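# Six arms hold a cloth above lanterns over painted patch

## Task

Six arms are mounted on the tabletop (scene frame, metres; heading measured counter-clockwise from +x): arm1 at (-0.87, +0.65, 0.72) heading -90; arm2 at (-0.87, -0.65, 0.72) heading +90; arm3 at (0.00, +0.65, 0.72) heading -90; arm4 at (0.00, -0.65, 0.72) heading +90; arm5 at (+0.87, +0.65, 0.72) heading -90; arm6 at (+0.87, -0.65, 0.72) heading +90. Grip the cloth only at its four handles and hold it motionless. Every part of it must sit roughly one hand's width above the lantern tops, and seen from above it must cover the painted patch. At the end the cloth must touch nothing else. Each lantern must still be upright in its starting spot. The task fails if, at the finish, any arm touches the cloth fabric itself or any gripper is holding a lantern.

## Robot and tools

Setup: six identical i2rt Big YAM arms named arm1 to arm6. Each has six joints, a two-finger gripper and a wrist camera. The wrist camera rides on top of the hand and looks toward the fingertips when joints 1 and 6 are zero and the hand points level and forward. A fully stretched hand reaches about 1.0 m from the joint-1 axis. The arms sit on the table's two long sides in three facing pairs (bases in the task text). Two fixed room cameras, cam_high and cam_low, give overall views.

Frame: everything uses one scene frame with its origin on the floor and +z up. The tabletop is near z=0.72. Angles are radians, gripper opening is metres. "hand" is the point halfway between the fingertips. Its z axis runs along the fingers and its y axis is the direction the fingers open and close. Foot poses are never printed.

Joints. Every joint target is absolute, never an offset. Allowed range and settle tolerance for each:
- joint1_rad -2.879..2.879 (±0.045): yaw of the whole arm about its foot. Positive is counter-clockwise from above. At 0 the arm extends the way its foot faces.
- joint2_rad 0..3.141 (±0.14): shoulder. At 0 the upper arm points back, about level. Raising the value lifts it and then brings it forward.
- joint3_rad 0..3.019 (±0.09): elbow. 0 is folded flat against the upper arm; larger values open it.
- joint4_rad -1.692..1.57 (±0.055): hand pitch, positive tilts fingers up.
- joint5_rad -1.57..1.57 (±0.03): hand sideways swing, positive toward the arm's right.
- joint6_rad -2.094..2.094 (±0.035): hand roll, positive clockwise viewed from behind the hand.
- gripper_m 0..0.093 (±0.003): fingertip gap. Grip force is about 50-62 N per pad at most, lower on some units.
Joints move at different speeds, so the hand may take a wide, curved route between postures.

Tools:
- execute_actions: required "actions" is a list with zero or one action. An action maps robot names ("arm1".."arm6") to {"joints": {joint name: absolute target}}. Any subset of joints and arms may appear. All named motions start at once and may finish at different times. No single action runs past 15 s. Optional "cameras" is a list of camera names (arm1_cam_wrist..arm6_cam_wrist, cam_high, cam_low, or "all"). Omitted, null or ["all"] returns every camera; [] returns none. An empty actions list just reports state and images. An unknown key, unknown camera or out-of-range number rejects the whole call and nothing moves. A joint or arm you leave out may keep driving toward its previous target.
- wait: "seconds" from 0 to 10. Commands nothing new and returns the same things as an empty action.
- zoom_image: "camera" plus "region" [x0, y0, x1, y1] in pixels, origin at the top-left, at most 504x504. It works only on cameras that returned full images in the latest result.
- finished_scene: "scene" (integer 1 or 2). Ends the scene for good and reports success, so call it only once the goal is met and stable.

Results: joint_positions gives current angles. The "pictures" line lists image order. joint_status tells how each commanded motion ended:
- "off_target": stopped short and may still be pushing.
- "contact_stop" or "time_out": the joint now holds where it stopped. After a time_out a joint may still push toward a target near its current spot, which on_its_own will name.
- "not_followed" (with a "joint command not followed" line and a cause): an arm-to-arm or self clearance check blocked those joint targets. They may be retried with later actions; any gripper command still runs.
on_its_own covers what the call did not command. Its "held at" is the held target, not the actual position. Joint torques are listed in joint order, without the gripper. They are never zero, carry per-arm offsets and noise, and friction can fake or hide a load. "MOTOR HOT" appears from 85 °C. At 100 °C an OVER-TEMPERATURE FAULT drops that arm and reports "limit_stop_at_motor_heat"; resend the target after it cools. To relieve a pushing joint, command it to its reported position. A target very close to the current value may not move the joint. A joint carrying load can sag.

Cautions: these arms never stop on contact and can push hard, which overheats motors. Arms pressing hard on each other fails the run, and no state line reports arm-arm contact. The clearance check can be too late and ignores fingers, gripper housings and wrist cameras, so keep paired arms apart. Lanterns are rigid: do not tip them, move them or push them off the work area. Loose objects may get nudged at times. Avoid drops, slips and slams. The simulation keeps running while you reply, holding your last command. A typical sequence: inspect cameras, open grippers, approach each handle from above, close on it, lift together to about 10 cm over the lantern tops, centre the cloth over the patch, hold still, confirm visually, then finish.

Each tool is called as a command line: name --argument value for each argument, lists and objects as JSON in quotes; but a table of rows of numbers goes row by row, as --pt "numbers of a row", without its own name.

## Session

execute_actions --actions '[]' --cameras '["cam_high","cam_low"]'

Scene clock: 0.00 s.
Joint torques (N m, as the arm reports them, + toward a larger angle): no reading
Motor temperatures (°C, as the motors report them): arm1=[29 31 37 29 28 28] | arm2=[28 30 31 30 27 30] | arm3=[27 31 37 28 29 28] | arm4=[27 30 36 27 27 28] | arm5=[31 30 29 30 26 28] | arm6=[27 28 33 29 28 27]
arm1.joint_positions: joint1_rad=-0.008 joint2_rad=+0.434 joint3_rad=+1.482 joint4_rad=-1.527 joint5_rad=-0.016 joint6_rad=+0.005 gripper_m=+0.094
arm1.joint_status: not commanded
arm1.hand: x=-0.8750 y=+0.5326 z=+1.3268 quat_wxyz=(-0.372, -0.609, -0.600, +0.360) (m; scene frame)
arm2.joint_positions: joint1_rad=+0.002 joint2_rad=+0.451 joint3_rad=+1.455 joint4_rad=-1.532 joint5_rad=-0.001 joint6_rad=-0.009 gripper_m=+0.095
arm2.joint_status: not commanded
arm2.hand: x=-0.8756 y=-0.5188 z=+1.3173 quat_wxyz=(-0.356, +0.618, -0.610, -0.345) (m; scene frame)
arm3.joint_positions: joint1_rad=-0.015 joint2_rad=+0.432 joint3_rad=+1.462 joint4_rad=-1.527 joint5_rad=-0.007 joint6_rad=-0.010 gripper_m=+0.094
arm3.joint_status: not commanded
arm3.hand: x=-0.0031 y=+0.5313 z=+1.3591 quat_wxyz=(-0.354, -0.616, -0.599, +0.370) (m; scene frame)
arm4.joint_positions: joint1_rad=+0.013 joint2_rad=+0.423 joint3_rad=+1.480 joint4_rad=-1.520 joint5_rad=-0.004 joint6_rad=+0.005 gripper_m=+0.094
arm4.joint_status: not commanded
arm4.hand: x=+0.0029 y=-0.5377 z=+1.3395 quat_wxyz=(-0.372, +0.595, -0.608, -0.372) (m; scene frame)
arm5.joint_positions: joint1_rad=-0.014 joint2_rad=+0.450 joint3_rad=+1.470 joint4_rad=-1.540 joint5_rad=-0.006 joint6_rad=-0.017 gripper_m=+0.095
arm5.joint_status: not commanded
arm5.hand: x=+0.8757 y=+0.5298 z=+1.3411 quat_wxyz=(-0.361, -0.593, -0.628, +0.352) (m; scene frame)
arm6.joint_positions: joint1_rad=+0.002 joint2_rad=+0.435 joint3_rad=+1.460 joint4_rad=-1.541 joint5_rad=-0.010 joint6_rad=-0.002 gripper_m=+0.094
arm6.joint_status: not commanded
arm6.hand: x=+0.8710 y=-0.5298 z=+1.3649 quat_wxyz=(-0.353, +0.612, -0.611, -0.358) (m; scene frame)
pictures: cam_high, cam_low
Images, in order (width x height): cam_high 672x504, cam_low 672x504.

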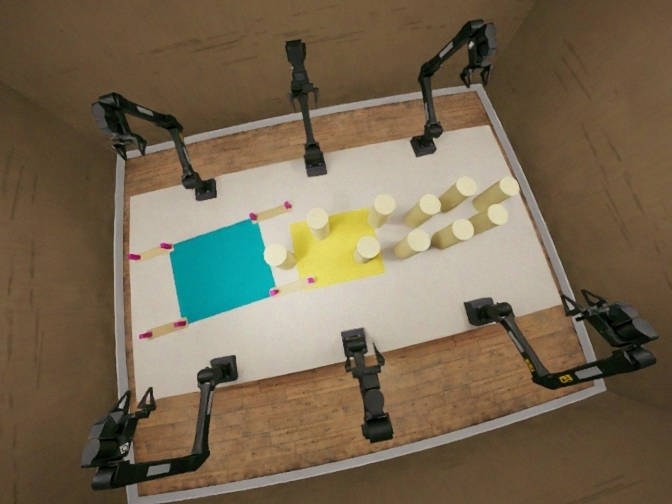

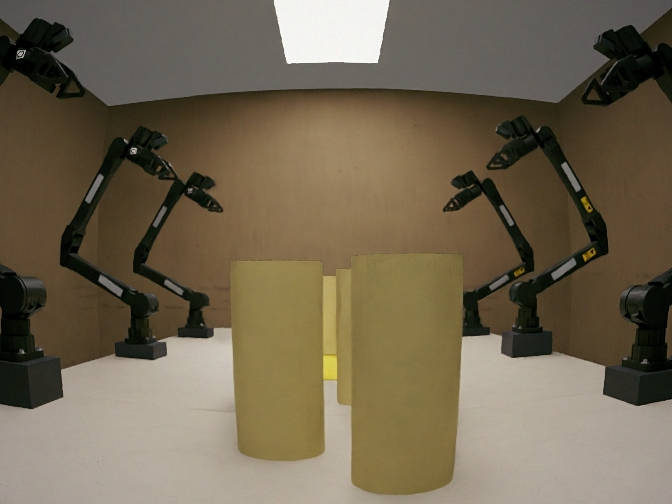

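zoom_image --camera "cam_high" --region '[120, 190, 330, 350]'

zoom_image --camera "cam_high" --region '[240, 180, 440, 320]'

Region (120, 190, 330, 350) of cam_high's 672x504 image, scaled by 2.400, with more detail than that image has; it fills the top 384 rows of this view, and the rest is white.

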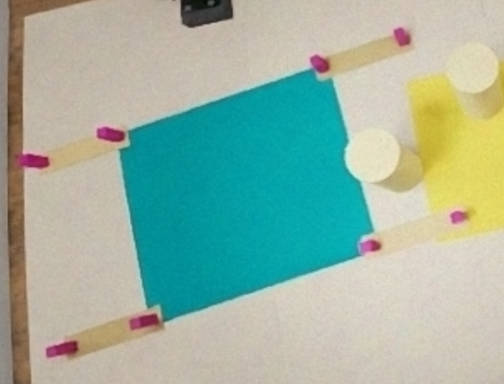

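Region (240, 180, 440, 320) of cam_high's 672x504 image, scaled by 2.520, with more detail than that image has; it fills the top 353 rows of this view, and the rest is white.

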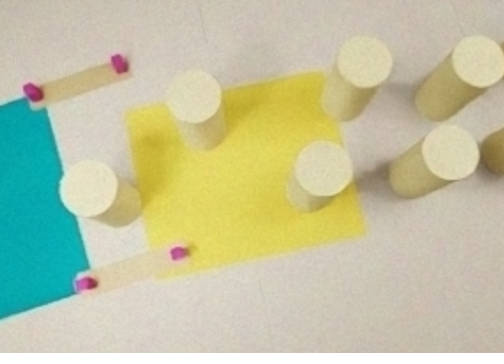

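execute_actions --actions '[{"arm1":{"joints":{"joint1_rad":-0.688,"joint2_rad":1.78,"joint3_rad":1.315,"joint4_rad":-1.072,"joint5_rad":0,"joint6_rad":-0.818}},"arm2":{"joints":{"joint1_rad":0.65,"joint2_rad":1.618,"joint3_rad":1.026,"joint4_rad":-0.952,"joint6_rad":0.537}},"arm3":{"joints":{"joint1_rad":-1.022,"joint2_rad":2.085,"joint3_rad":1.658,"joint4_rad":-1.105,"joint6_rad":-1.183}},"arm4":{"joints":{"joint1_rad":0.878,"joint2_rad":2.09,"joint3_rad":1.788,"joint4_rad":-1.22,"joint6_rad":0.739}}}]' --cameras '["arm1_cam_wrist","arm2_cam_wrist","arm3_cam_wrist","arm4_cam_wrist"]'

Scene clock: 38.77 s.
Joint torques (N m, as the arm reports them, + toward a larger angle): arm1=[  0.95 -17.67   9.23   0.81   0.1   -0.09] | arm2=[ -0.21 -12.96   9.54   0.86  -0.01   0.15] | arm3=[  0.01 -20.82  10.54   0.3   -0.09  -0.18] | arm4=[ -1.26 -18.55  10.68   0.11  -0.05   0.23] | arm5=[ 0.18  5.38  6.03  2.03 -0.01  0.07] | arm6=[ 0.38  5.9   8.07  1.82  0.07 -0.01]
Motor temperatures (°C, as the motors report them): arm1=[29 32 39 29 28 28] | arm2=[28 30 33 30 27 30] | arm3=[27 32 40 28 29 28] | arm4=[27 30 39 27 27 28] | arm5=[31 30 31 31 26 28] | arm6=[27 28 35 30 28 27]
arm1.joint_positions: joint1_rad=-0.690 joint2_rad=+1.772 joint3_rad=+1.300 joint4_rad=-1.081 joint5_rad=+0.000 joint6_rad=-0.807 gripper_m=+0.095
arm1.joint_status: all done
arm1.hand: x=-1.1968 y=+0.2597 z=+0.8224 quat_wxyz=(-0.003, -0.667, -0.745, +0.004) (m; scene frame)
arm2.joint_positions: joint1_rad=+0.656 joint2_rad=+1.616 joint3_rad=+1.023 joint4_rad=-0.968 joint5_rad=-0.001 joint6_rad=+0.525 gripper_m=+0.095
arm2.joint_status: all done
arm2.hand: x=-1.1281 y=-0.3106 z=+0.8049 quat_wxyz=(-0.002, +0.750, -0.661, +0.001) (m; scene frame)
arm3.joint_positions: joint1_rad=-1.034 joint2_rad=+2.074 joint3_rad=+1.643 joint4_rad=-1.108 joint5_rad=-0.006 joint6_rad=-1.174 gripper_m=+0.094
arm3.joint_status: all done
arm3.hand: x=-0.5398 y=+0.3478 z=+0.8232 quat_wxyz=(+0.003, -0.666, -0.746, +0.017) (m; scene frame)
arm4.joint_positions: joint1_rad=+0.888 joint2_rad=+2.094 joint3_rad=+1.773 joint4_rad=-1.223 joint5_rad=-0.004 joint6_rad=+0.728 gripper_m=+0.094
arm4.joint_status: all done
arm4.hand: x=-0.4835 y=-0.2325 z=+0.8285 quat_wxyz=(+0.003, +0.751, -0.660, -0.014) (m; scene frame)
arm5.joint_positions: joint1_rad=-0.014 joint2_rad=+0.450 joint3_rad=+1.470 joint4_rad=-1.540 joint5_rad=-0.006 joint6_rad=-0.017 gripper_m=+0.095
arm5.joint_status: not commanded
arm5.hand: x=+0.8757 y=+0.5298 z=+1.3411 quat_wxyz=(-0.361, -0.593, -0.628, +0.352) (m; scene frame)
arm6.joint_positions: joint1_rad=+0.002 joint2_rad=+0.435 joint3_rad=+1.460 joint4_rad=-1.541 joint5_rad=-0.010 joint6_rad=-0.002 gripper_m=+0.094
arm6.joint_status: not commanded
arm6.hand: x=+0.8710 y=-0.5298 z=+1.3649 quat_wxyz=(-0.353, +0.612, -0.611, -0.358) (m; scene frame)
pictures: arm1_cam_wrist, arm2_cam_wrist, arm3_cam_wrist, arm4_cam_wrist
Images, in order (width x height): arm1_cam_wrist 616x616, arm2_cam_wrist 616x616, arm3_cam_wrist 616x616, arm4_cam_wrist 616x616.

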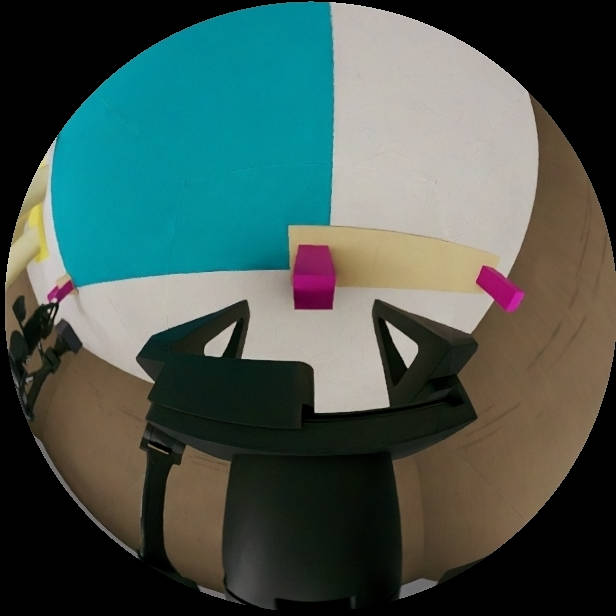

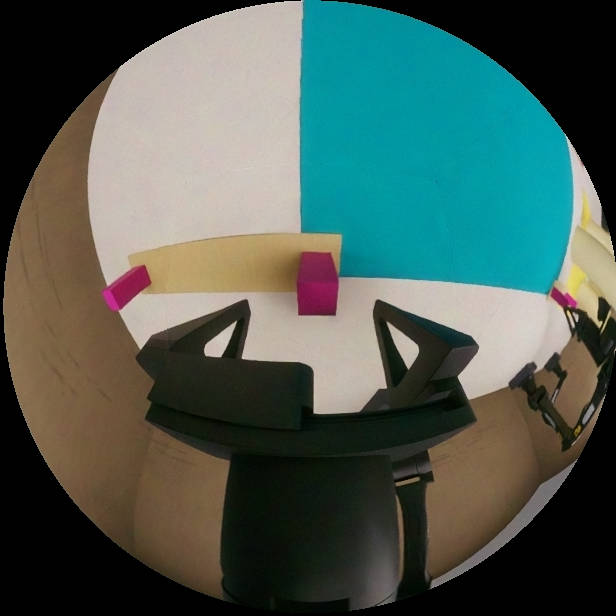

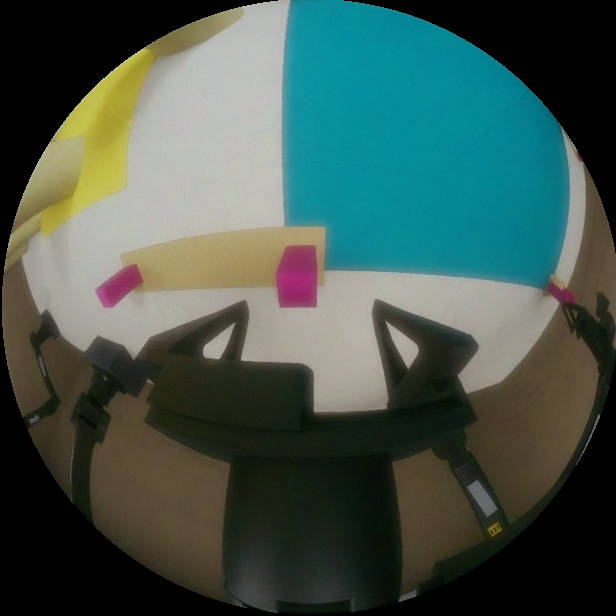

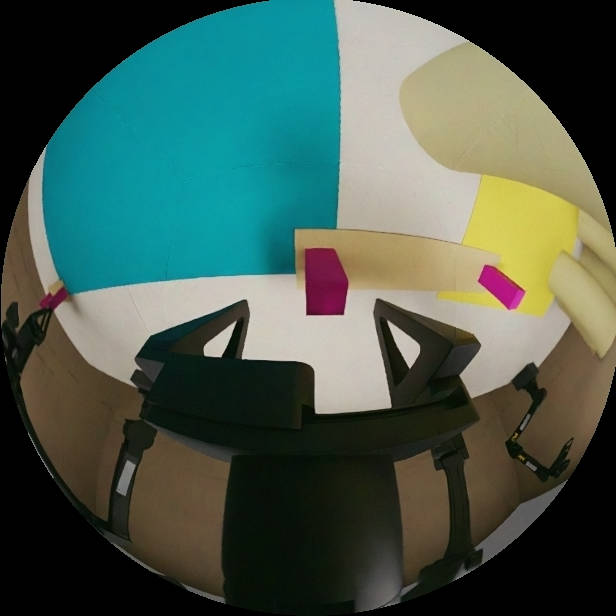

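execute_actions --actions '[{"arm1":{"joints":{"joint2_rad":1.872,"joint3_rad":1.26,"joint4_rad":-0.93}},"arm2":{"joints":{"joint2_rad":1.722,"joint3_rad":0.941,"joint4_rad":-0.766}},"arm3":{"joints":{"joint2_rad":2.176,"joint3_rad":1.588,"joint4_rad":-0.98}},"arm4":{"joints":{"joint2_rad":2.154,"joint3_rad":1.693,"joint4_rad":-1.09}}}]' --cameras '["arm1_cam_wrist","arm2_cam_wrist","arm3_cam_wrist","arm4_cam_wrist"]'

Scene clock: 61.00 s.
Joint torques (N m, as the arm reports them, + toward a larger angle): arm1=[  1.16 -18.68   8.11   0.87   0.08  -0.07] | arm2=[ -0.26 -14.72   8.35   0.85  -0.01   0.16] | arm3=[  0.32 -22.12   9.09   0.71  -0.06  -0.2 ] | arm4=[ -1.41 -18.6    8.91   0.53  -0.05   0.23] | arm5=[0.23 5.4  6.04 2.05 0.   0.07] | arm6=[ 0.44  6.01  8.02  1.84  0.06 -0.01]
Motor temperatures (°C, as the motors report them): arm1=[29 32 40 29 28 28] | arm2=[28 31 33 30 27 30] | arm3=[27 34 41 28 29 28] | arm4=[27 33 40 27 27 28] | arm5=[31 30 31 31 26 28] | arm6=[27 28 35 30 28 27]
arm1.joint_positions: joint1_rad=-0.690 joint2_rad=+1.868 joint3_rad=+1.248 joint4_rad=-0.942 joint5_rad=+0.000 joint6_rad=-0.807 gripper_m=+0.095
arm1.joint_status: all done
arm1.hand: x=-1.1975 y=+0.2583 z=+0.7588 quat_wxyz=(-0.003, -0.667, -0.745, +0.000) (m; scene frame)
arm2.joint_positions: joint1_rad=+0.656 joint2_rad=+1.730 joint3_rad=+0.937 joint4_rad=-0.782 joint5_rad=-0.001 joint6_rad=+0.525 gripper_m=+0.095
arm2.joint_status: all done
arm2.hand: x=-1.1212 y=-0.3190 z=+0.7340 quat_wxyz=(-0.001, +0.750, -0.661, +0.008) (m; scene frame)
arm3.joint_positions: joint1_rad=-1.034 joint2_rad=+2.175 joint3_rad=+1.580 joint4_rad=-0.995 joint5_rad=-0.006 joint6_rad=-1.175 gripper_m=+0.094
arm3.joint_status: all done
arm3.hand: x=-0.5275 y=+0.3547 z=+0.7431 quat_wxyz=(-0.005, -0.666, -0.746, -0.007) (m; scene frame)
arm4.joint_positions: joint1_rad=+0.888 joint2_rad=+2.161 joint3_rad=+1.692 joint4_rad=-1.105 joint5_rad=-0.004 joint6_rad=+0.729 gripper_m=+0.094
arm4.joint_status: all done
arm4.hand: x=-0.4760 y=-0.2391 z=+0.7589 quat_wxyz=(+0.002, +0.751, -0.660, +0.001) (m; scene frame)
arm5.joint_positions: joint1_rad=-0.014 joint2_rad=+0.450 joint3_rad=+1.470 joint4_rad=-1.540 joint5_rad=-0.006 joint6_rad=-0.017 gripper_m=+0.095
arm5.joint_status: not commanded
arm5.hand: x=+0.8757 y=+0.5298 z=+1.3411 quat_wxyz=(-0.361, -0.593, -0.628, +0.352) (m; scene frame)
arm6.joint_positions: joint1_rad=+0.002 joint2_rad=+0.435 joint3_rad=+1.460 joint4_rad=-1.541 joint5_rad=-0.010 joint6_rad=-0.002 gripper_m=+0.094
arm6.joint_status: not commanded
arm6.hand: x=+0.8710 y=-0.5298 z=+1.3649 quat_wxyz=(-0.353, +0.612, -0.611, -0.358) (m; scene frame)
pictures: arm1_cam_wrist, arm2_cam_wrist, arm3_cam_wrist, arm4_cam_wrist
Images, in order (width x height): arm1_cam_wrist 616x616, arm2_cam_wrist 616x616, arm3_cam_wrist 616x616, arm4_cam_wrist 616x616.

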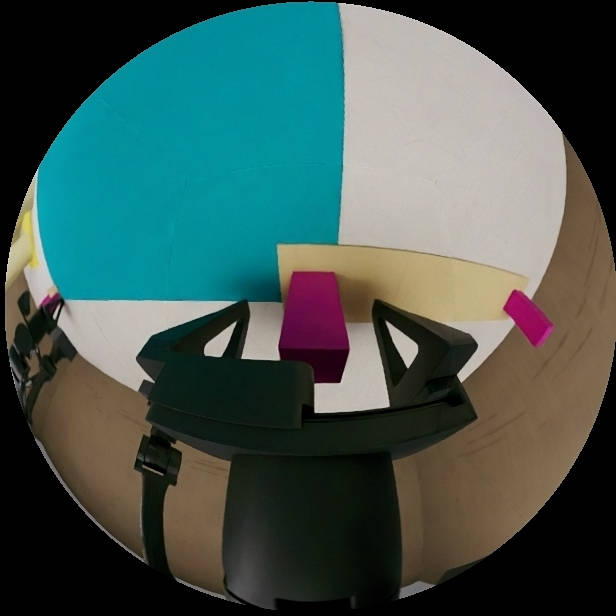

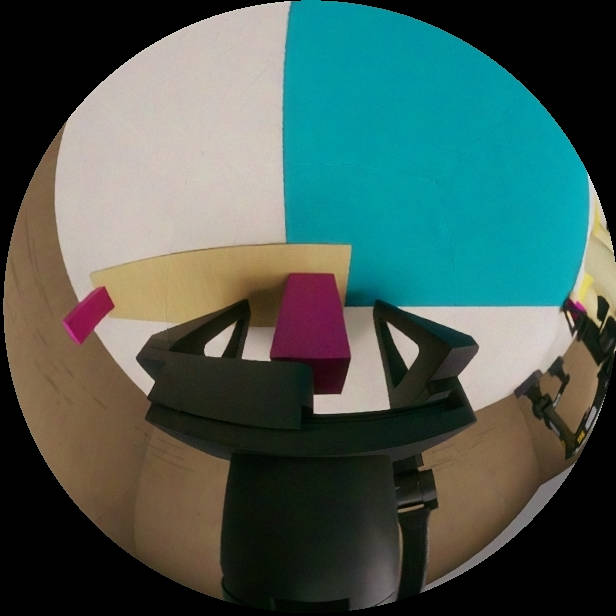

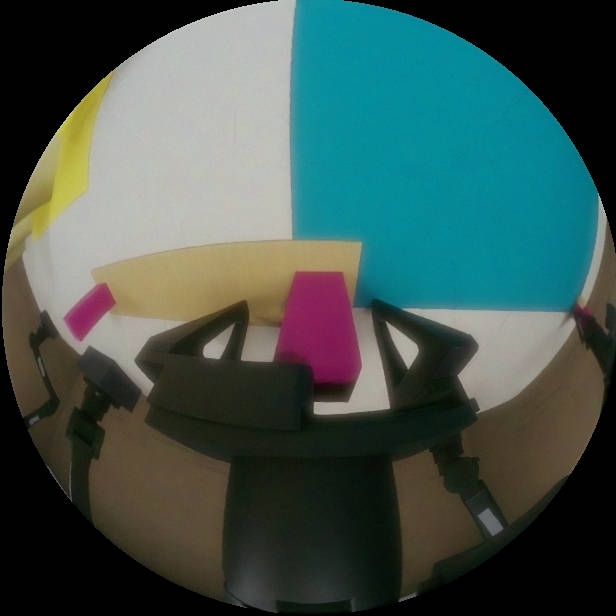

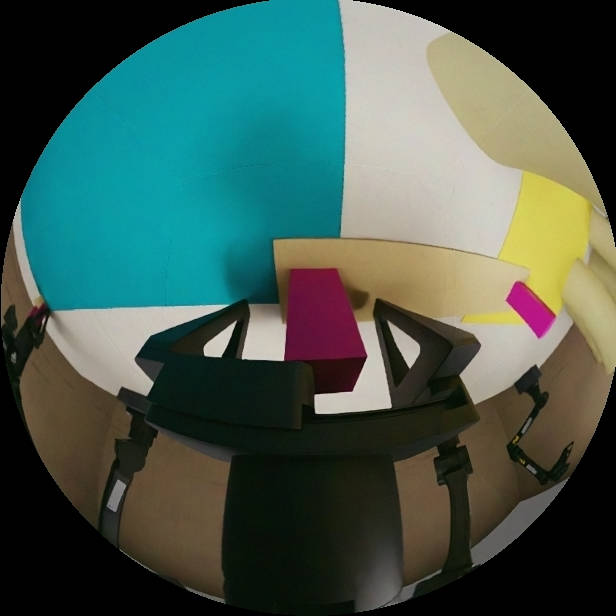

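execute_actions --actions '[{"arm1":{"joints":{"gripper_m":0}},"arm2":{"joints":{"gripper_m":0}},"arm3":{"joints":{"gripper_m":0}},"arm4":{"joints":{"gripper_m":0}}}]' --cameras '["arm3_cam_wrist"]'

Scene clock: 65.90 s.
Joint torques (N m, as the arm reports them, + toward a larger angle): arm1=[  0.97 -18.35   8.15   0.83   0.08  -0.07] | arm2=[ -0.23 -14.52   8.35   0.8   -0.02   0.14] | arm3=[  0.29 -21.83   9.08   0.39  -0.11  -0.16] | arm4=[ -1.43 -19.28   8.84   0.51   0.04   0.21] | arm5=[0.09 5.38 6.03 2.08 0.   0.07] | arm6=[0.47 5.83 8.04 1.81 0.07 0.  ]
Motor temperatures (°C, as the motors report them): arm1=[29 33 40 29 28 28] | arm2=[28 31 33 30 27 30] | arm3=[27 34 41 28 29 28] | arm4=[27 33 40 27 27 28] | arm5=[31 30 31 31 26 28] | arm6=[27 28 35 30 28 27]
arm1.joint_positions: joint1_rad=-0.690 joint2_rad=+1.868 joint3_rad=+1.248 joint4_rad=-0.942 joint5_rad=+0.000 joint6_rad=-0.808 gripper_m=+0.029
arm1.joint_status: gripper_m off_target (ended at +0.029, target +0.000)
arm1.hand: x=-1.1975 y=+0.2583 z=+0.7588 quat_wxyz=(-0.003, -0.666, -0.746, +0.000) (m; scene frame)
arm2.joint_positions: joint1_rad=+0.656 joint2_rad=+1.730 joint3_rad=+0.937 joint4_rad=-0.782 joint5_rad=+0.000 joint6_rad=+0.527 gripper_m=+0.029
arm2.joint_status: gripper_m off_target (ended at +0.029, target +0.000)
arm2.hand: x=-1.1212 y=-0.3189 z=+0.7340 quat_wxyz=(-0.001, +0.749, -0.662, +0.008) (m; scene frame)
arm3.joint_positions: joint1_rad=-1.034 joint2_rad=+2.175 joint3_rad=+1.580 joint4_rad=-0.987 joint5_rad=-0.005 joint6_rad=-1.177 gripper_m=+0.029
arm3.joint_status: gripper_m off_target (ended at +0.029, target +0.000)
arm3.hand: x=-0.5294 y=+0.3539 z=+0.7431 quat_wxyz=(-0.004, -0.665, -0.747, -0.003) (m; scene frame)
arm4.joint_positions: joint1_rad=+0.888 joint2_rad=+2.161 joint3_rad=+1.692 joint4_rad=-1.104 joint5_rad=-0.006 joint6_rad=+0.732 gripper_m=+0.029
arm4.joint_status: gripper_m off_target (ended at +0.029, target +0.000)
arm4.hand: x=-0.4766 y=-0.2392 z=+0.7589 quat_wxyz=(+0.004, +0.750, -0.661, +0.000) (m; scene frame)
arm5.joint_positions: joint1_rad=-0.014 joint2_rad=+0.450 joint3_rad=+1.470 joint4_rad=-1.540 joint5_rad=-0.006 joint6_rad=-0.017 gripper_m=+0.095
arm5.joint_status: not commanded
arm5.hand: x=+0.8757 y=+0.5298 z=+1.3411 quat_wxyz=(-0.361, -0.593, -0.628, +0.352) (m; scene frame)
arm6.joint_positions: joint1_rad=+0.002 joint2_rad=+0.435 joint3_rad=+1.460 joint4_rad=-1.541 joint5_rad=-0.010 joint6_rad=-0.002 gripper_m=+0.094
arm6.joint_status: not commanded
arm6.hand: x=+0.8710 y=-0.5298 z=+1.3649 quat_wxyz=(-0.353, +0.612, -0.611, -0.358) (m; scene frame)
pictures: arm3_cam_wrist
Images, in order (width x height): arm3_cam_wrist 616x616.

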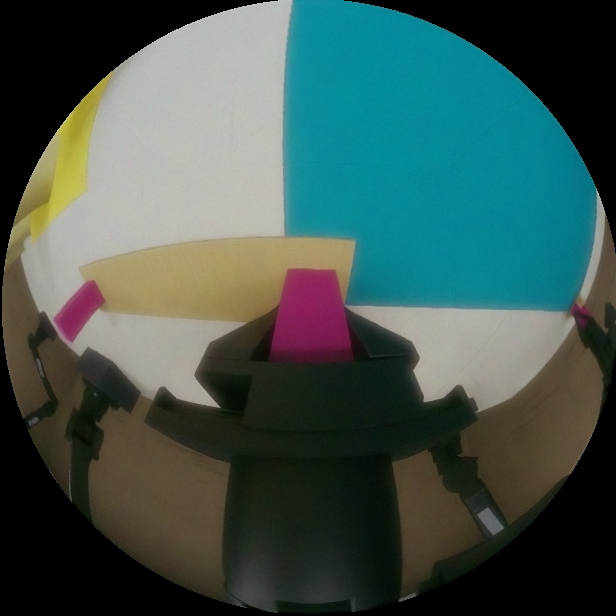

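execute_actions --actions '[{"arm1":{"joints":{"joint2_rad":1.692,"joint3_rad":1.585,"joint4_rad":-1.446}},"arm2":{"joints":{"joint2_rad":1.46,"joint3_rad":1.237,"joint4_rad":-1.337}},"arm3":{"joints":{"joint2_rad":1.978,"joint3_rad":1.822,"joint4_rad":-1.44}},"arm4":{"joints":{"joint2_rad":2.03,"joint3_rad":2.038,"joint4_rad":-1.578}}}]' --cameras '["cam_high"]'

execute_actions --actions '[{"arm1":{"joints":{"joint2_rad":1.522,"joint3_rad":2.053,"joint4_rad":-1.69}},"arm2":{"joints":{"joint2_rad":1.287,"joint3_rad":1.743,"joint4_rad":-1.69}},"arm3":{"joints":{"joint2_rad":1.787,"joint3_rad":2.224,"joint4_rad":-1.69}},"arm4":{"joints":{"joint2_rad":1.822,"joint3_rad":2.386,"joint4_rad":-1.69}}}]' --cameras '["cam_high","cam_low"]'

Scene clock: 89.10 s.
Joint torques (N m, as the arm reports them, + toward a larger angle): arm1=[  1.4  -17.13  10.82   0.08   0.4   -0.04] | arm2=[  0.32 -12.07  12.62  -0.15  -0.36   0.13] | arm3=[ -0.09 -21.1   10.47  -1.1   -0.14  -0.16] | arm4=[ -1.44 -18.51  12.54  -0.88   0.04   0.2 ] | arm5=[ 0.14  5.4   6.03  2.05 -0.01  0.07] | arm6=[0.54 6.11 8.06 1.8  0.07 0.  ]
Motor temperatures (°C, as the motors report them): arm1=[29 33 40 29 28 28] | arm2=[28 31 33 30 27 30] | arm3=[27 35 41 28 29 28] | arm4=[27 34 40 27 27 28] | arm5=[31 30 32 31 26 28] | arm6=[27 28 35 30 28 27]
arm1.joint_positions: joint1_rad=-0.690 joint2_rad=+1.680 joint3_rad=+1.560 joint4_rad=-1.438 joint5_rad=-0.009 joint6_rad=-0.810 gripper_m=+0.029
arm1.joint_status: all done
arm1.hand: x=-1.1996 y=+0.2546 z=+0.9621 quat_wxyz=(-0.008, -0.665, -0.747, +0.002) (m; scene frame)
arm2.joint_positions: joint1_rad=+0.649 joint2_rad=+1.460 joint3_rad=+1.214 joint4_rad=-1.323 joint5_rad=+0.009 joint6_rad=+0.528 gripper_m=+0.029
arm2.joint_status: all done
arm2.hand: x=-1.1212 y=-0.3132 z=+0.9340 quat_wxyz=(-0.007, +0.747, -0.665, +0.006) (m; scene frame)
arm3.joint_positions: joint1_rad=-1.033 joint2_rad=+1.973 joint3_rad=+1.817 joint4_rad=-1.409 joint5_rad=-0.005 joint6_rad=-1.177 gripper_m=+0.029
arm3.joint_status: all done
arm3.hand: x=-0.5331 y=+0.3515 z=+0.9464 quat_wxyz=(-0.001, -0.665, -0.747, +0.004) (m; scene frame)
arm4.joint_positions: joint1_rad=+0.888 joint2_rad=+2.037 joint3_rad=+2.010 joint4_rad=-1.554 joint5_rad=-0.006 joint6_rad=+0.732 gripper_m=+0.029
arm4.joint_status: all done
arm4.hand: x=-0.4783 y=-0.2373 z=+0.9526 quat_wxyz=(+0.004, +0.750, -0.661, +0.004) (m; scene frame)
arm5.joint_positions: joint1_rad=-0.014 joint2_rad=+0.450 joint3_rad=+1.470 joint4_rad=-1.540 joint5_rad=-0.006 joint6_rad=-0.017 gripper_m=+0.095
arm5.joint_status: not commanded
arm5.hand: x=+0.8757 y=+0.5298 z=+1.3411 quat_wxyz=(-0.361, -0.593, -0.628, +0.352) (m; scene frame)
arm6.joint_positions: joint1_rad=+0.002 joint2_rad=+0.435 joint3_rad=+1.460 joint4_rad=-1.541 joint5_rad=-0.010 joint6_rad=-0.002 gripper_m=+0.094
arm6.joint_status: not commanded
arm6.hand: x=+0.8710 y=-0.5298 z=+1.3649 quat_wxyz=(-0.353, +0.612, -0.611, -0.358) (m; scene frame)
pictures: cam_high
Images, in order (width x height): cam_high 672x504.

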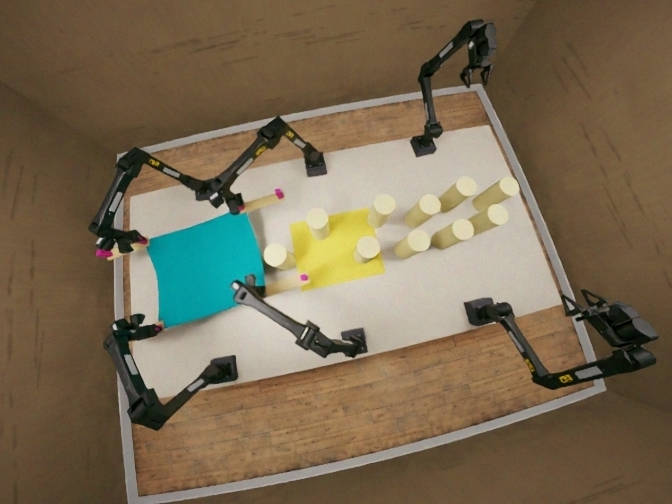

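Scene clock: 90.87 s.
Joint torques (N m, as the arm reports them, + toward a larger angle): arm1=[  0.22 -14.09  10.65   0.98   0.44  -0.02] | arm2=[ 0.91 -9.09 14.46  0.34 -0.43  0.11] | arm3=[  0.01 -19.53  10.54  -0.25  -0.12  -0.13] | arm4=[ -1.45 -17.3   10.77   0.08   0.04   0.17] | arm5=[0.19 5.35 6.01 2.03 0.   0.07] | arm6=[0.57 5.98 8.08 1.91 0.07 0.  ]
Motor temperatures (°C, as the motors report them): arm1=[29 33 40 29 28 28] | arm2=[28 31 33 30 27 30] | arm3=[27 35 41 28 29 28] | arm4=[27 34 40 27 27 28] | arm5=[31 30 32 31 26 28] | arm6=[27 28 35 30 28 27]
arm1.joint_positions: joint1_rad=-0.685 joint2_rad=+1.515 joint3_rad=+2.028 joint4_rad=-1.682 joint5_rad=-0.011 joint6_rad=-0.810 gripper_m=+0.029
arm1.joint_status: all done
joint sent to its limit — the command would take arm1.joint4_rad past its lower limit, so that joint was sent only as far as its limit.
arm1.hand: x=-1.1901 y=+0.2641 z=+1.2276 quat_wxyz=(-0.015, -0.650, -0.734, +0.195) (m; scene frame)
arm2.joint_positions: joint1_rad=+0.642 joint2_rad=+1.289 joint3_rad=+1.699 joint4_rad=-1.676 joint5_rad=+0.011 joint6_rad=+0.528 gripper_m=+0.029
arm2.joint_status: all done
arm2.hand: x=-1.1142 y=-0.3201 z=+1.1895 quat_wxyz=(-0.038, +0.736, -0.661, -0.142) (m; scene frame)
arm3.joint_positions: joint1_rad=-1.032 joint2_rad=+1.797 joint3_rad=+2.217 joint4_rad=-1.657 joint5_rad=-0.006 joint6_rad=-1.177 gripper_m=+0.029
arm3.joint_status: all done
joint sent to its limit — the command would take arm3.joint4_rad past its lower limit, so that joint was sent only as far as its limit.
arm3.hand: x=-0.5244 y=+0.3553 z=+1.2069 quat_wxyz=(+0.052, -0.655, -0.737, +0.159) (m; scene frame)
arm4.joint_positions: joint1_rad=+0.888 joint2_rad=+1.848 joint3_rad=+2.375 joint4_rad=-1.660 joint5_rad=-0.006 joint6_rad=+0.733 gripper_m=+0.029
arm4.joint_status: all done
joint sent to its limit — the command would take arm4.joint4_rad past its lower limit, so that joint was sent only as far as its limit.
arm4.hand: x=-0.4726 y=-0.2418 z=+1.2155 quat_wxyz=(+0.006, +0.732, -0.645, -0.218) (m; scene frame)
arm5.joint_positions: joint1_rad=-0.014 joint2_rad=+0.450 joint3_rad=+1.470 joint4_rad=-1.540 joint5_rad=-0.006 joint6_rad=-0.017 gripper_m=+0.095
arm5.joint_status: not commanded
arm5.hand: x=+0.8757 y=+0.5298 z=+1.3411 quat_wxyz=(-0.361, -0.593, -0.628, +0.352) (m; scene frame)
arm6.joint_positions: joint1_rad=+0.002 joint2_rad=+0.435 joint3_rad=+1.460 joint4_rad=-1.541 joint5_rad=-0.010 joint6_rad=-0.002 gripper_m=+0.094
arm6.joint_status: not commanded
arm6.hand: x=+0.8710 y=-0.5298 z=+1.3649 quat_wxyz=(-0.353, +0.612, -0.611, -0.358) (m; scene frame)
pictures: cam_high, cam_low
Images, in order (width x height): cam_high 672x504, cam_low 672x504.

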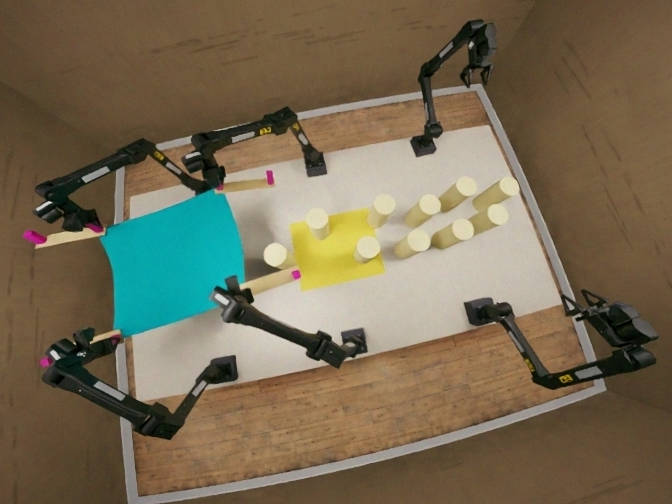

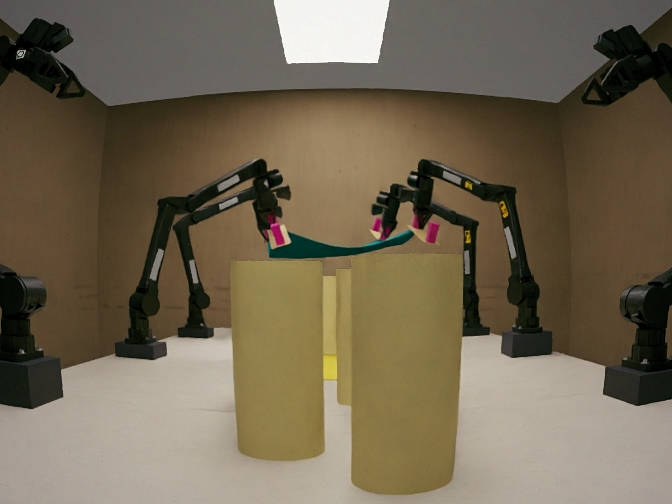

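execute_actions --actions '[{"arm1":{"joints":{"joint1_rad":-0.243,"joint2_rad":1.232,"joint3_rad":1.735,"joint6_rad":-0.335}},"arm2":{"joints":{"joint1_rad":0.125,"joint2_rad":1.068,"joint3_rad":1.527,"joint6_rad":0.013}},"arm3":{"joints":{"joint1_rad":-0.768,"joint2_rad":1.378,"joint3_rad":1.727,"joint6_rad":-0.879}},"arm4":{"joints":{"joint1_rad":0.652,"joint2_rad":1.424,"joint3_rad":1.89,"joint6_rad":0.515}}}]' --cameras '["cam_low"]'

execute_actions --actions '[{"arm1":{"joints":{"joint1_rad":0.318,"joint6_rad":0.256}},"arm2":{"joints":{"joint1_rad":-0.452,"joint2_rad":1.155,"joint3_rad":1.66,"joint6_rad":-0.527}},"arm3":{"joints":{"joint1_rad":-0.253,"joint2_rad":1.107,"joint3_rad":1.487,"joint6_rad":-0.339}},"arm4":{"joints":{"joint1_rad":0.214,"joint2_rad":1.154,"joint3_rad":1.636,"joint6_rad":0.114}}}]' --cameras '["cam_low"]'

execute_actions --actions '[{"arm1":{"joints":{"joint1_rad":0.74,"joint2_rad":1.495,"joint3_rad":2.056,"joint6_rad":0.713}},"arm2":{"joints":{"joint1_rad":-0.821,"joint2_rad":1.475,"joint3_rad":1.975,"joint6_rad":-0.862}},"arm3":{"joints":{"joint1_rad":0.386,"joint2_rad":1.178,"joint3_rad":1.598,"joint6_rad":0.323}},"arm4":{"joints":{"joint1_rad":-0.358,"joint6_rad":-0.419}}}]' --cameras '["cam_high","cam_low"]'

Scene clock: 134.47 s.
Joint torques (N m, as the arm reports them, + toward a larger angle): arm1=[  0.5  -10.72   9.99   0.88   0.42   0.13] | arm2=[ 0.67 -5.34 10.56  0.46 -0.45 -0.1 ] | arm3=[ -1.62 -12.27  10.52  -0.12  -0.11   0.03] | arm4=[  0.01 -12.57  10.06   0.1    0.05   0.01] | arm5=[0.17 5.42 6.01 2.06 0.   0.07] | arm6=[0.48 6.03 8.05 1.81 0.07 0.01]
Motor temperatures (°C, as the motors report them): arm1=[29 32 42 29 28 28] | arm2=[28 31 36 30 27 30] | arm3=[27 35 42 28 29 28] | arm4=[27 34 41 27 27 28] | arm5=[31 30 32 31 26 28] | arm6=[27 28 35 30 28 27]
arm1.joint_positions: joint1_rad=-0.239 joint2_rad=+1.230 joint3_rad=+1.723 joint4_rad=-1.682 joint5_rad=-0.010 joint6_rad=-0.343 gripper_m=+0.029
arm1.joint_status: all done
arm1.hand: x=-0.9672 y=+0.2724 z=+1.2186 quat_wxyz=(-0.096, -0.659, -0.728, +0.160) (m; scene frame)
arm2.joint_positions: joint1_rad=+0.122 joint2_rad=+1.071 joint3_rad=+1.527 joint4_rad=-1.678 joint5_rad=+0.011 joint6_rad=+0.022 gripper_m=+0.029
arm2.joint_status: all done
arm2.hand: x=-0.9106 y=-0.3229 z=+1.1935 quat_wxyz=(-0.120, +0.729, -0.663, -0.122) (m; scene frame)
arm3.joint_positions: joint1_rad=-0.756 joint2_rad=+1.385 joint3_rad=+1.721 joint4_rad=-1.663 joint5_rad=-0.006 joint6_rad=-0.887 gripper_m=+0.029
arm3.joint_status: all done
arm3.hand: x=-0.3085 y=+0.3393 z=+1.2014 quat_wxyz=(+0.004, -0.664, -0.737, +0.122) (m; scene frame)
arm4.joint_positions: joint1_rad=+0.643 joint2_rad=+1.443 joint3_rad=+1.886 joint4_rad=-1.664 joint5_rad=-0.007 joint6_rad=+0.529 gripper_m=+0.029
arm4.joint_status: all done
arm4.hand: x=-0.2704 y=-0.2658 z=+1.2170 quat_wxyz=(-0.033, +0.725, -0.666, -0.172) (m; scene frame)
arm5.joint_positions: joint1_rad=-0.014 joint2_rad=+0.450 joint3_rad=+1.470 joint4_rad=-1.540 joint5_rad=-0.006 joint6_rad=-0.017 gripper_m=+0.095
arm5.joint_status: not commanded
arm5.hand: x=+0.8757 y=+0.5298 z=+1.3411 quat_wxyz=(-0.361, -0.593, -0.628, +0.352) (m; scene frame)
arm6.joint_positions: joint1_rad=+0.002 joint2_rad=+0.435 joint3_rad=+1.460 joint4_rad=-1.541 joint5_rad=-0.010 joint6_rad=-0.002 gripper_m=+0.094
arm6.joint_status: not commanded
arm6.hand: x=+0.8710 y=-0.5298 z=+1.3649 quat_wxyz=(-0.353, +0.612, -0.611, -0.358) (m; scene frame)
pictures: cam_low
Images, in order (width x height): cam_low 672x504.

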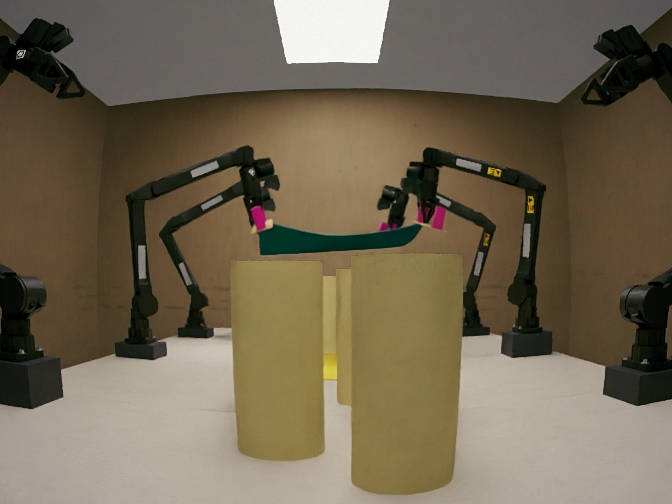

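Scene clock: 136.07 s.
Joint torques (N m, as the arm reports them, + toward a larger angle): arm1=[  1.13 -10.65   9.69   0.99   0.46   0.14] | arm2=[ 0.33 -8.76 16.75  0.43 -0.29 -0.07] | arm3=[ 0.29 -6.76 10.29  0.02 -0.15  0.04] | arm4=[-1.49 -7.26  9.61  0.16  0.12 -0.04] | arm5=[0.22 5.37 6.04 2.05 0.   0.07] | arm6=[0.47 6.01 8.05 1.83 0.07 0.01]
Motor temperatures (°C, as the motors report them): arm1=[29 32 42 29 28 28] | arm2=[28 31 36 30 27 30] | arm3=[27 35 42 28 29 28] | arm4=[27 34 41 27 27 28] | arm5=[31 30 32 31 26 28] | arm6=[27 28 35 30 28 27]
arm1.joint_positions: joint1_rad=+0.317 joint2_rad=+1.231 joint3_rad=+1.723 joint4_rad=-1.682 joint5_rad=-0.009 joint6_rad=+0.248 gripper_m=+0.029
arm1.joint_status: all done
arm1.hand: x=-0.7548 y=+0.2801 z=+1.2206 quat_wxyz=(-0.170, -0.672, -0.716, +0.083) (m; scene frame)
arm2.joint_positions: joint1_rad=-0.452 joint2_rad=+1.177 joint3_rad=+1.589 joint4_rad=-1.678 joint5_rad=+0.005 joint6_rad=-0.518 gripper_m=+0.029
arm2.joint_status: all done
arm2.hand: x=-0.7132 y=-0.3228 z=+1.1879 quat_wxyz=(-0.148, +0.720, -0.677, -0.036) (m; scene frame)
arm3.joint_positions: joint1_rad=-0.264 joint2_rad=+1.109 joint3_rad=+1.485 joint4_rad=-1.663 joint5_rad=-0.002 joint6_rad=-0.350 gripper_m=+0.029
arm3.joint_status: all done
arm3.hand: x=-0.0965 y=+0.3267 z=+1.2025 quat_wxyz=(-0.064, -0.679, -0.720, +0.127) (m; scene frame)
arm4.joint_positions: joint1_rad=+0.224 joint2_rad=+1.163 joint3_rad=+1.637 joint4_rad=-1.664 joint5_rad=-0.010 joint6_rad=+0.128 gripper_m=+0.029
arm4.joint_status: all done
arm4.hand: x=-0.0710 y=-0.2919 z=+1.2202 quat_wxyz=(-0.106, +0.718, -0.670, -0.157) (m; scene frame)
arm5.joint_positions: joint1_rad=-0.014 joint2_rad=+0.450 joint3_rad=+1.470 joint4_rad=-1.540 joint5_rad=-0.006 joint6_rad=-0.017 gripper_m=+0.095
arm5.joint_status: not commanded
arm5.hand: x=+0.8757 y=+0.5298 z=+1.3411 quat_wxyz=(-0.361, -0.593, -0.628, +0.352) (m; scene frame)
arm6.joint_positions: joint1_rad=+0.002 joint2_rad=+0.435 joint3_rad=+1.460 joint4_rad=-1.541 joint5_rad=-0.010 joint6_rad=-0.002 gripper_m=+0.094
arm6.joint_status: not commanded
arm6.hand: x=+0.8710 y=-0.5298 z=+1.3649 quat_wxyz=(-0.353, +0.612, -0.611, -0.358) (m; scene frame)
pictures: cam_low
Images, in order (width x height): cam_low 672x504.

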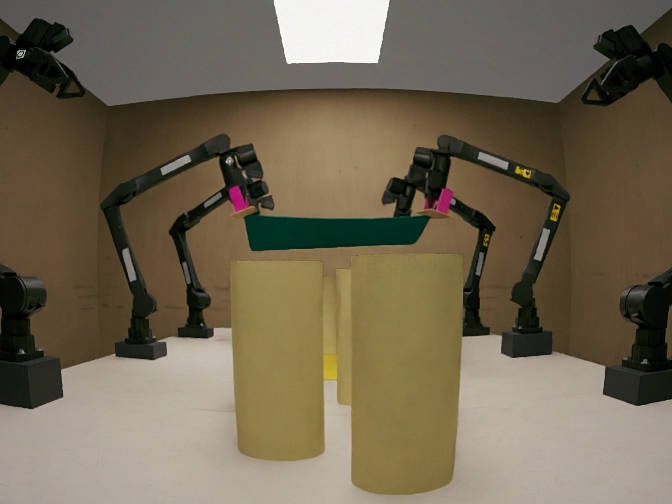

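Scene clock: 137.73 s.
Joint torques (N m, as the arm reports them, + toward a larger angle): arm1=[  0.19 -17.49  12.76   0.97   0.27   0.11] | arm2=[  0.48 -15.68  16.49   0.43  -0.16  -0.09] | arm3=[ 0.41 -9.05 14.97 -0.04 -0.3   0.02] | arm4=[-1.86 -7.15  9.71  0.15  0.21  0.04] | arm5=[0.09 5.34 6.03 2.06 0.   0.07] | arm6=[ 0.41  6.    8.11  1.86  0.07 -0.01]
Motor temperatures (°C, as the motors report them): arm1=[29 32 42 29 28 28] | arm2=[28 31 36 30 27 30] | arm3=[27 35 42 28 29 28] | arm4=[27 34 41 27 27 28] | arm5=[31 30 32 31 26 28] | arm6=[27 28 35 30 28 27]
arm1.joint_positions: joint1_rad=+0.749 joint2_rad=+1.523 joint3_rad=+2.004 joint4_rad=-1.682 joint5_rad=-0.003 joint6_rad=+0.705 gripper_m=+0.029
arm1.joint_status: all done
arm1.hand: x=-0.5369 y=+0.2814 z=+1.2204 quat_wxyz=(-0.186, -0.682, -0.708, +0.005) (m; scene frame)
arm2.joint_positions: joint1_rad=-0.822 joint2_rad=+1.508 joint3_rad=+1.906 joint4_rad=-1.678 joint5_rad=+0.001 joint6_rad=-0.853 gripper_m=+0.029
arm2.joint_status: all done
arm2.hand: x=-0.5147 y=-0.3177 z=+1.1906 quat_wxyz=(-0.147, +0.709, -0.690, +0.014) (m; scene frame)
arm3.joint_positions: joint1_rad=+0.372 joint2_rad=+1.189 joint3_rad=+1.545 joint4_rad=-1.666 joint5_rad=+0.003 joint6_rad=+0.313 gripper_m=+0.029
arm3.joint_status: all done
arm3.hand: x=+0.1232 y=+0.3063 z=+1.2009 quat_wxyz=(-0.115, -0.690, -0.712, +0.060) (m; scene frame)
arm4.joint_positions: joint1_rad=-0.343 joint2_rad=+1.163 joint3_rad=+1.637 joint4_rad=-1.664 joint5_rad=-0.014 joint6_rad=-0.406 gripper_m=+0.029
arm4.joint_status: all done
arm4.hand: x=+0.1321 y=-0.3090 z=+1.2198 quat_wxyz=(-0.171, +0.707, -0.682, -0.080) (m; scene frame)
arm5.joint_positions: joint1_rad=-0.014 joint2_rad=+0.450 joint3_rad=+1.470 joint4_rad=-1.540 joint5_rad=-0.006 joint6_rad=-0.017 gripper_m=+0.095
arm5.joint_status: not commanded
arm5.hand: x=+0.8757 y=+0.5298 z=+1.3411 quat_wxyz=(-0.361, -0.593, -0.628, +0.352) (m; scene frame)
arm6.joint_positions: joint1_rad=+0.002 joint2_rad=+0.435 joint3_rad=+1.460 joint4_rad=-1.541 joint5_rad=-0.010 joint6_rad=-0.002 gripper_m=+0.094
arm6.joint_status: not commanded
arm6.hand: x=+0.8710 y=-0.5298 z=+1.3649 quat_wxyz=(-0.353, +0.612, -0.611, -0.358) (m; scene frame)
pictures: cam_high, cam_low
Images, in order (width x height): cam_high 672x504, cam_low 672x504.

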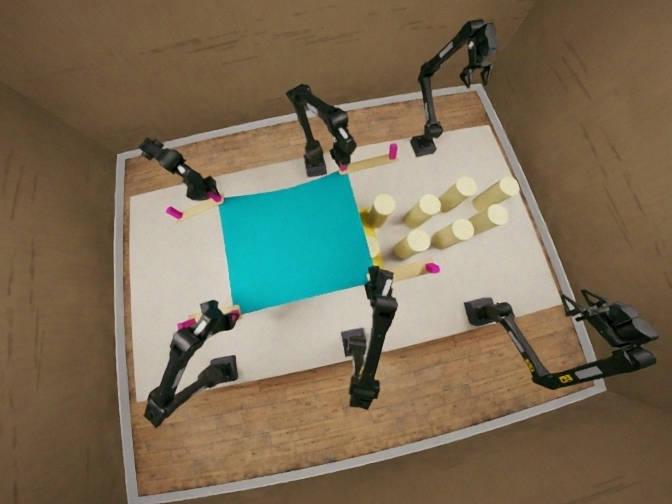

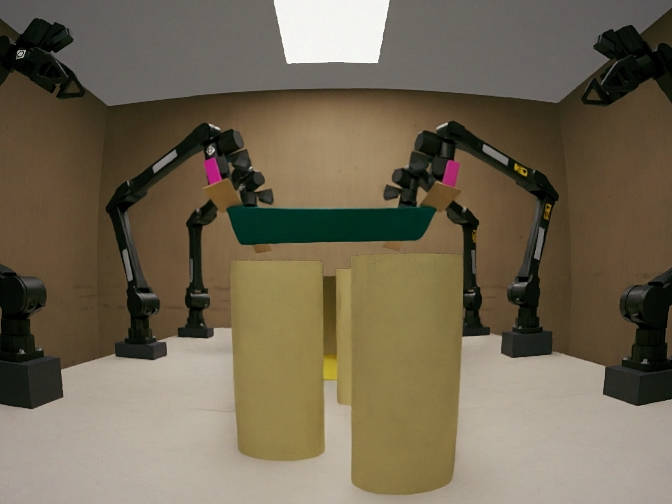

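execute_actions --actions '[{"arm1":{"joints":{"joint1_rad":0.986,"joint2_rad":1.925,"joint3_rad":2.508,"joint6_rad":0.98}},"arm2":{"joints":{"joint1_rad":-1.026,"joint2_rad":1.901,"joint3_rad":2.414,"joint6_rad":-1.03}},"arm3":{"joints":{"joint1_rad":0.804,"joint2_rad":1.573,"joint3_rad":1.886,"joint6_rad":0.766}},"arm4":{"joints":{"joint1_rad":-0.796,"joint2_rad":1.462,"joint3_rad":1.867,"joint6_rad":-0.83}}}]' --cameras '["arm2_cam_wrist","arm3_cam_wrist","cam_high","cam_low"]'

Scene clock: 159.70 s.
Joint torques (N m, as the arm reports them, + toward a larger angle): arm1=[  1.33 -25.4   12.66   0.46   0.2    0.14] | arm2=[ -0.78 -23.52  16.23   0.29  -0.1   -0.1 ] | arm3=[  0.15 -17.66  14.87   0.05  -0.52   0.  ] | arm4=[ -1.34 -12.78  15.5    0.13   0.4    0.05] | arm5=[ 0.19  5.39  6.03  2.05 -0.01  0.07] | arm6=[0.47 6.04 8.06 1.87 0.07 0.  ]
Motor temperatures (°C, as the motors report them): arm1=[29 33 44 29 28 28] | arm2=[28 31 38 30 27 30] | arm3=[27 33 46 28 29 28] | arm4=[27 32 42 27 27 28] | arm5=[31 30 32 31 26 28] | arm6=[27 28 35 30 28 27]
arm1.joint_positions: joint1_rad=+0.981 joint2_rad=+1.967 joint3_rad=+2.458 joint4_rad=-1.670 joint5_rad=+0.000 joint6_rad=+0.971 gripper_m=+0.029
arm1.joint_status: all done
arm1.hand: x=-0.3268 y=+0.2778 z=+1.1693 quat_wxyz=(-0.194, -0.692, -0.694, -0.041) (m; scene frame)
arm2.joint_positions: joint1_rad=-1.018 joint2_rad=+1.939 joint3_rad=+2.349 joint4_rad=-1.675 joint5_rad=-0.001 joint6_rad=-1.020 gripper_m=+0.029
arm2.joint_status: all done
arm2.hand: x=-0.3228 y=-0.3120 z=+1.1445 quat_wxyz=(-0.150, +0.698, -0.699, +0.041) (m; scene frame)
arm3.joint_positions: joint1_rad=+0.793 joint2_rad=+1.595 joint3_rad=+1.837 joint4_rad=-1.675 joint5_rad=+0.009 joint6_rad=+0.758 gripper_m=+0.029
arm3.joint_status: all done
arm3.hand: x=+0.3481 y=+0.2859 z=+1.1531 quat_wxyz=(-0.068, -0.703, -0.708, +0.007) (m; scene frame)
arm4.joint_positions: joint1_rad=-0.786 joint2_rad=+1.480 joint3_rad=+1.809 joint4_rad=-1.670 joint5_rad=-0.022 joint6_rad=-0.819 gripper_m=+0.029
arm4.joint_status: all done
arm4.hand: x=+0.3427 y=-0.3236 z=+1.1659 quat_wxyz=(-0.114, +0.705, -0.700, -0.008) (m; scene frame)
arm5.joint_positions: joint1_rad=-0.014 joint2_rad=+0.450 joint3_rad=+1.470 joint4_rad=-1.540 joint5_rad=-0.006 joint6_rad=-0.017 gripper_m=+0.095
arm5.joint_status: not commanded
arm5.hand: x=+0.8757 y=+0.5298 z=+1.3411 quat_wxyz=(-0.361, -0.593, -0.628, +0.352) (m; scene frame)
arm6.joint_positions: joint1_rad=+0.002 joint2_rad=+0.435 joint3_rad=+1.460 joint4_rad=-1.541 joint5_rad=-0.010 joint6_rad=-0.002 gripper_m=+0.094
arm6.joint_status: not commanded
arm6.hand: x=+0.8710 y=-0.5298 z=+1.3649 quat_wxyz=(-0.353, +0.612, -0.611, -0.358) (m; scene frame)
pictures: arm2_cam_wrist, arm3_cam_wrist, cam_high, cam_low
Images, in order (width x height): arm2_cam_wrist 616x616, arm3_cam_wrist 616x616, cam_high 672x504, cam_low 672x504.

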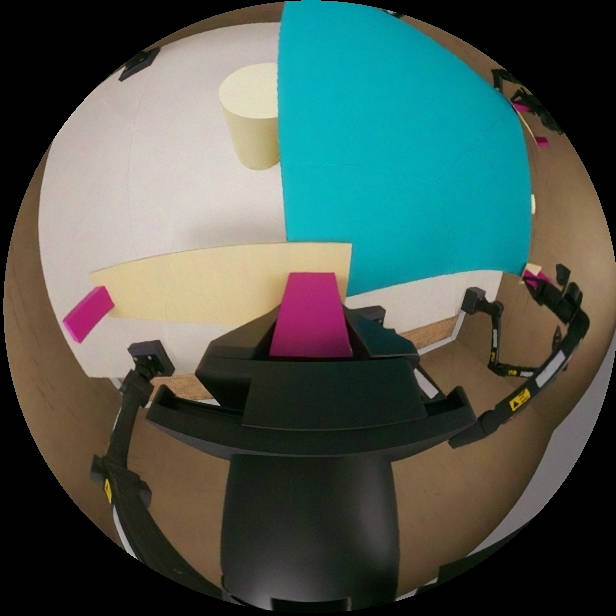

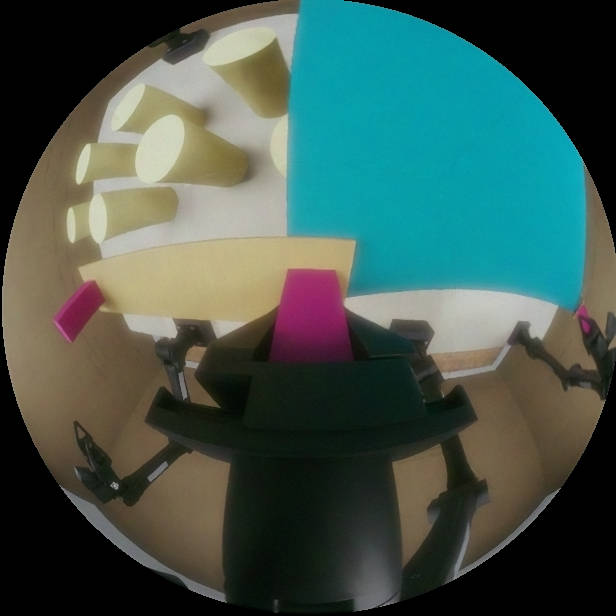

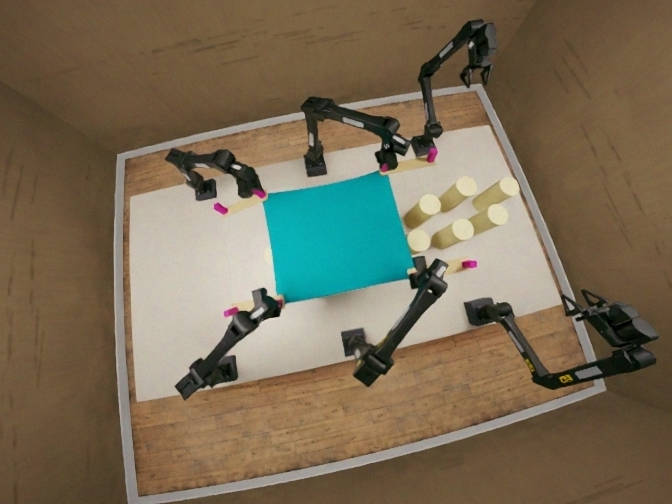

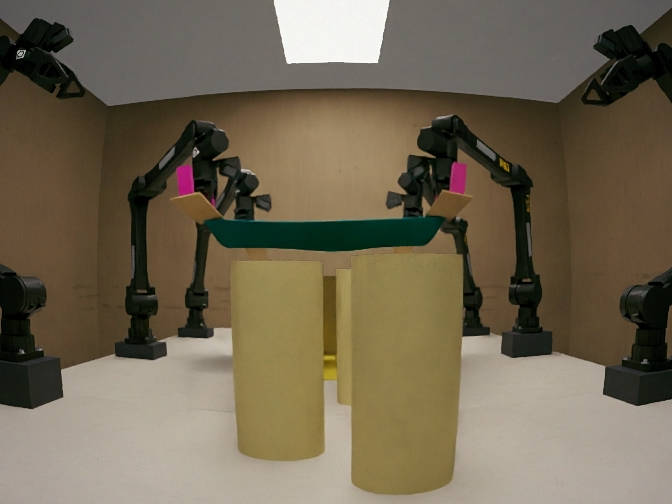

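This matches the setup that passed in scene 1.

finished_scene --scene 2

The scene is finished: the task was done.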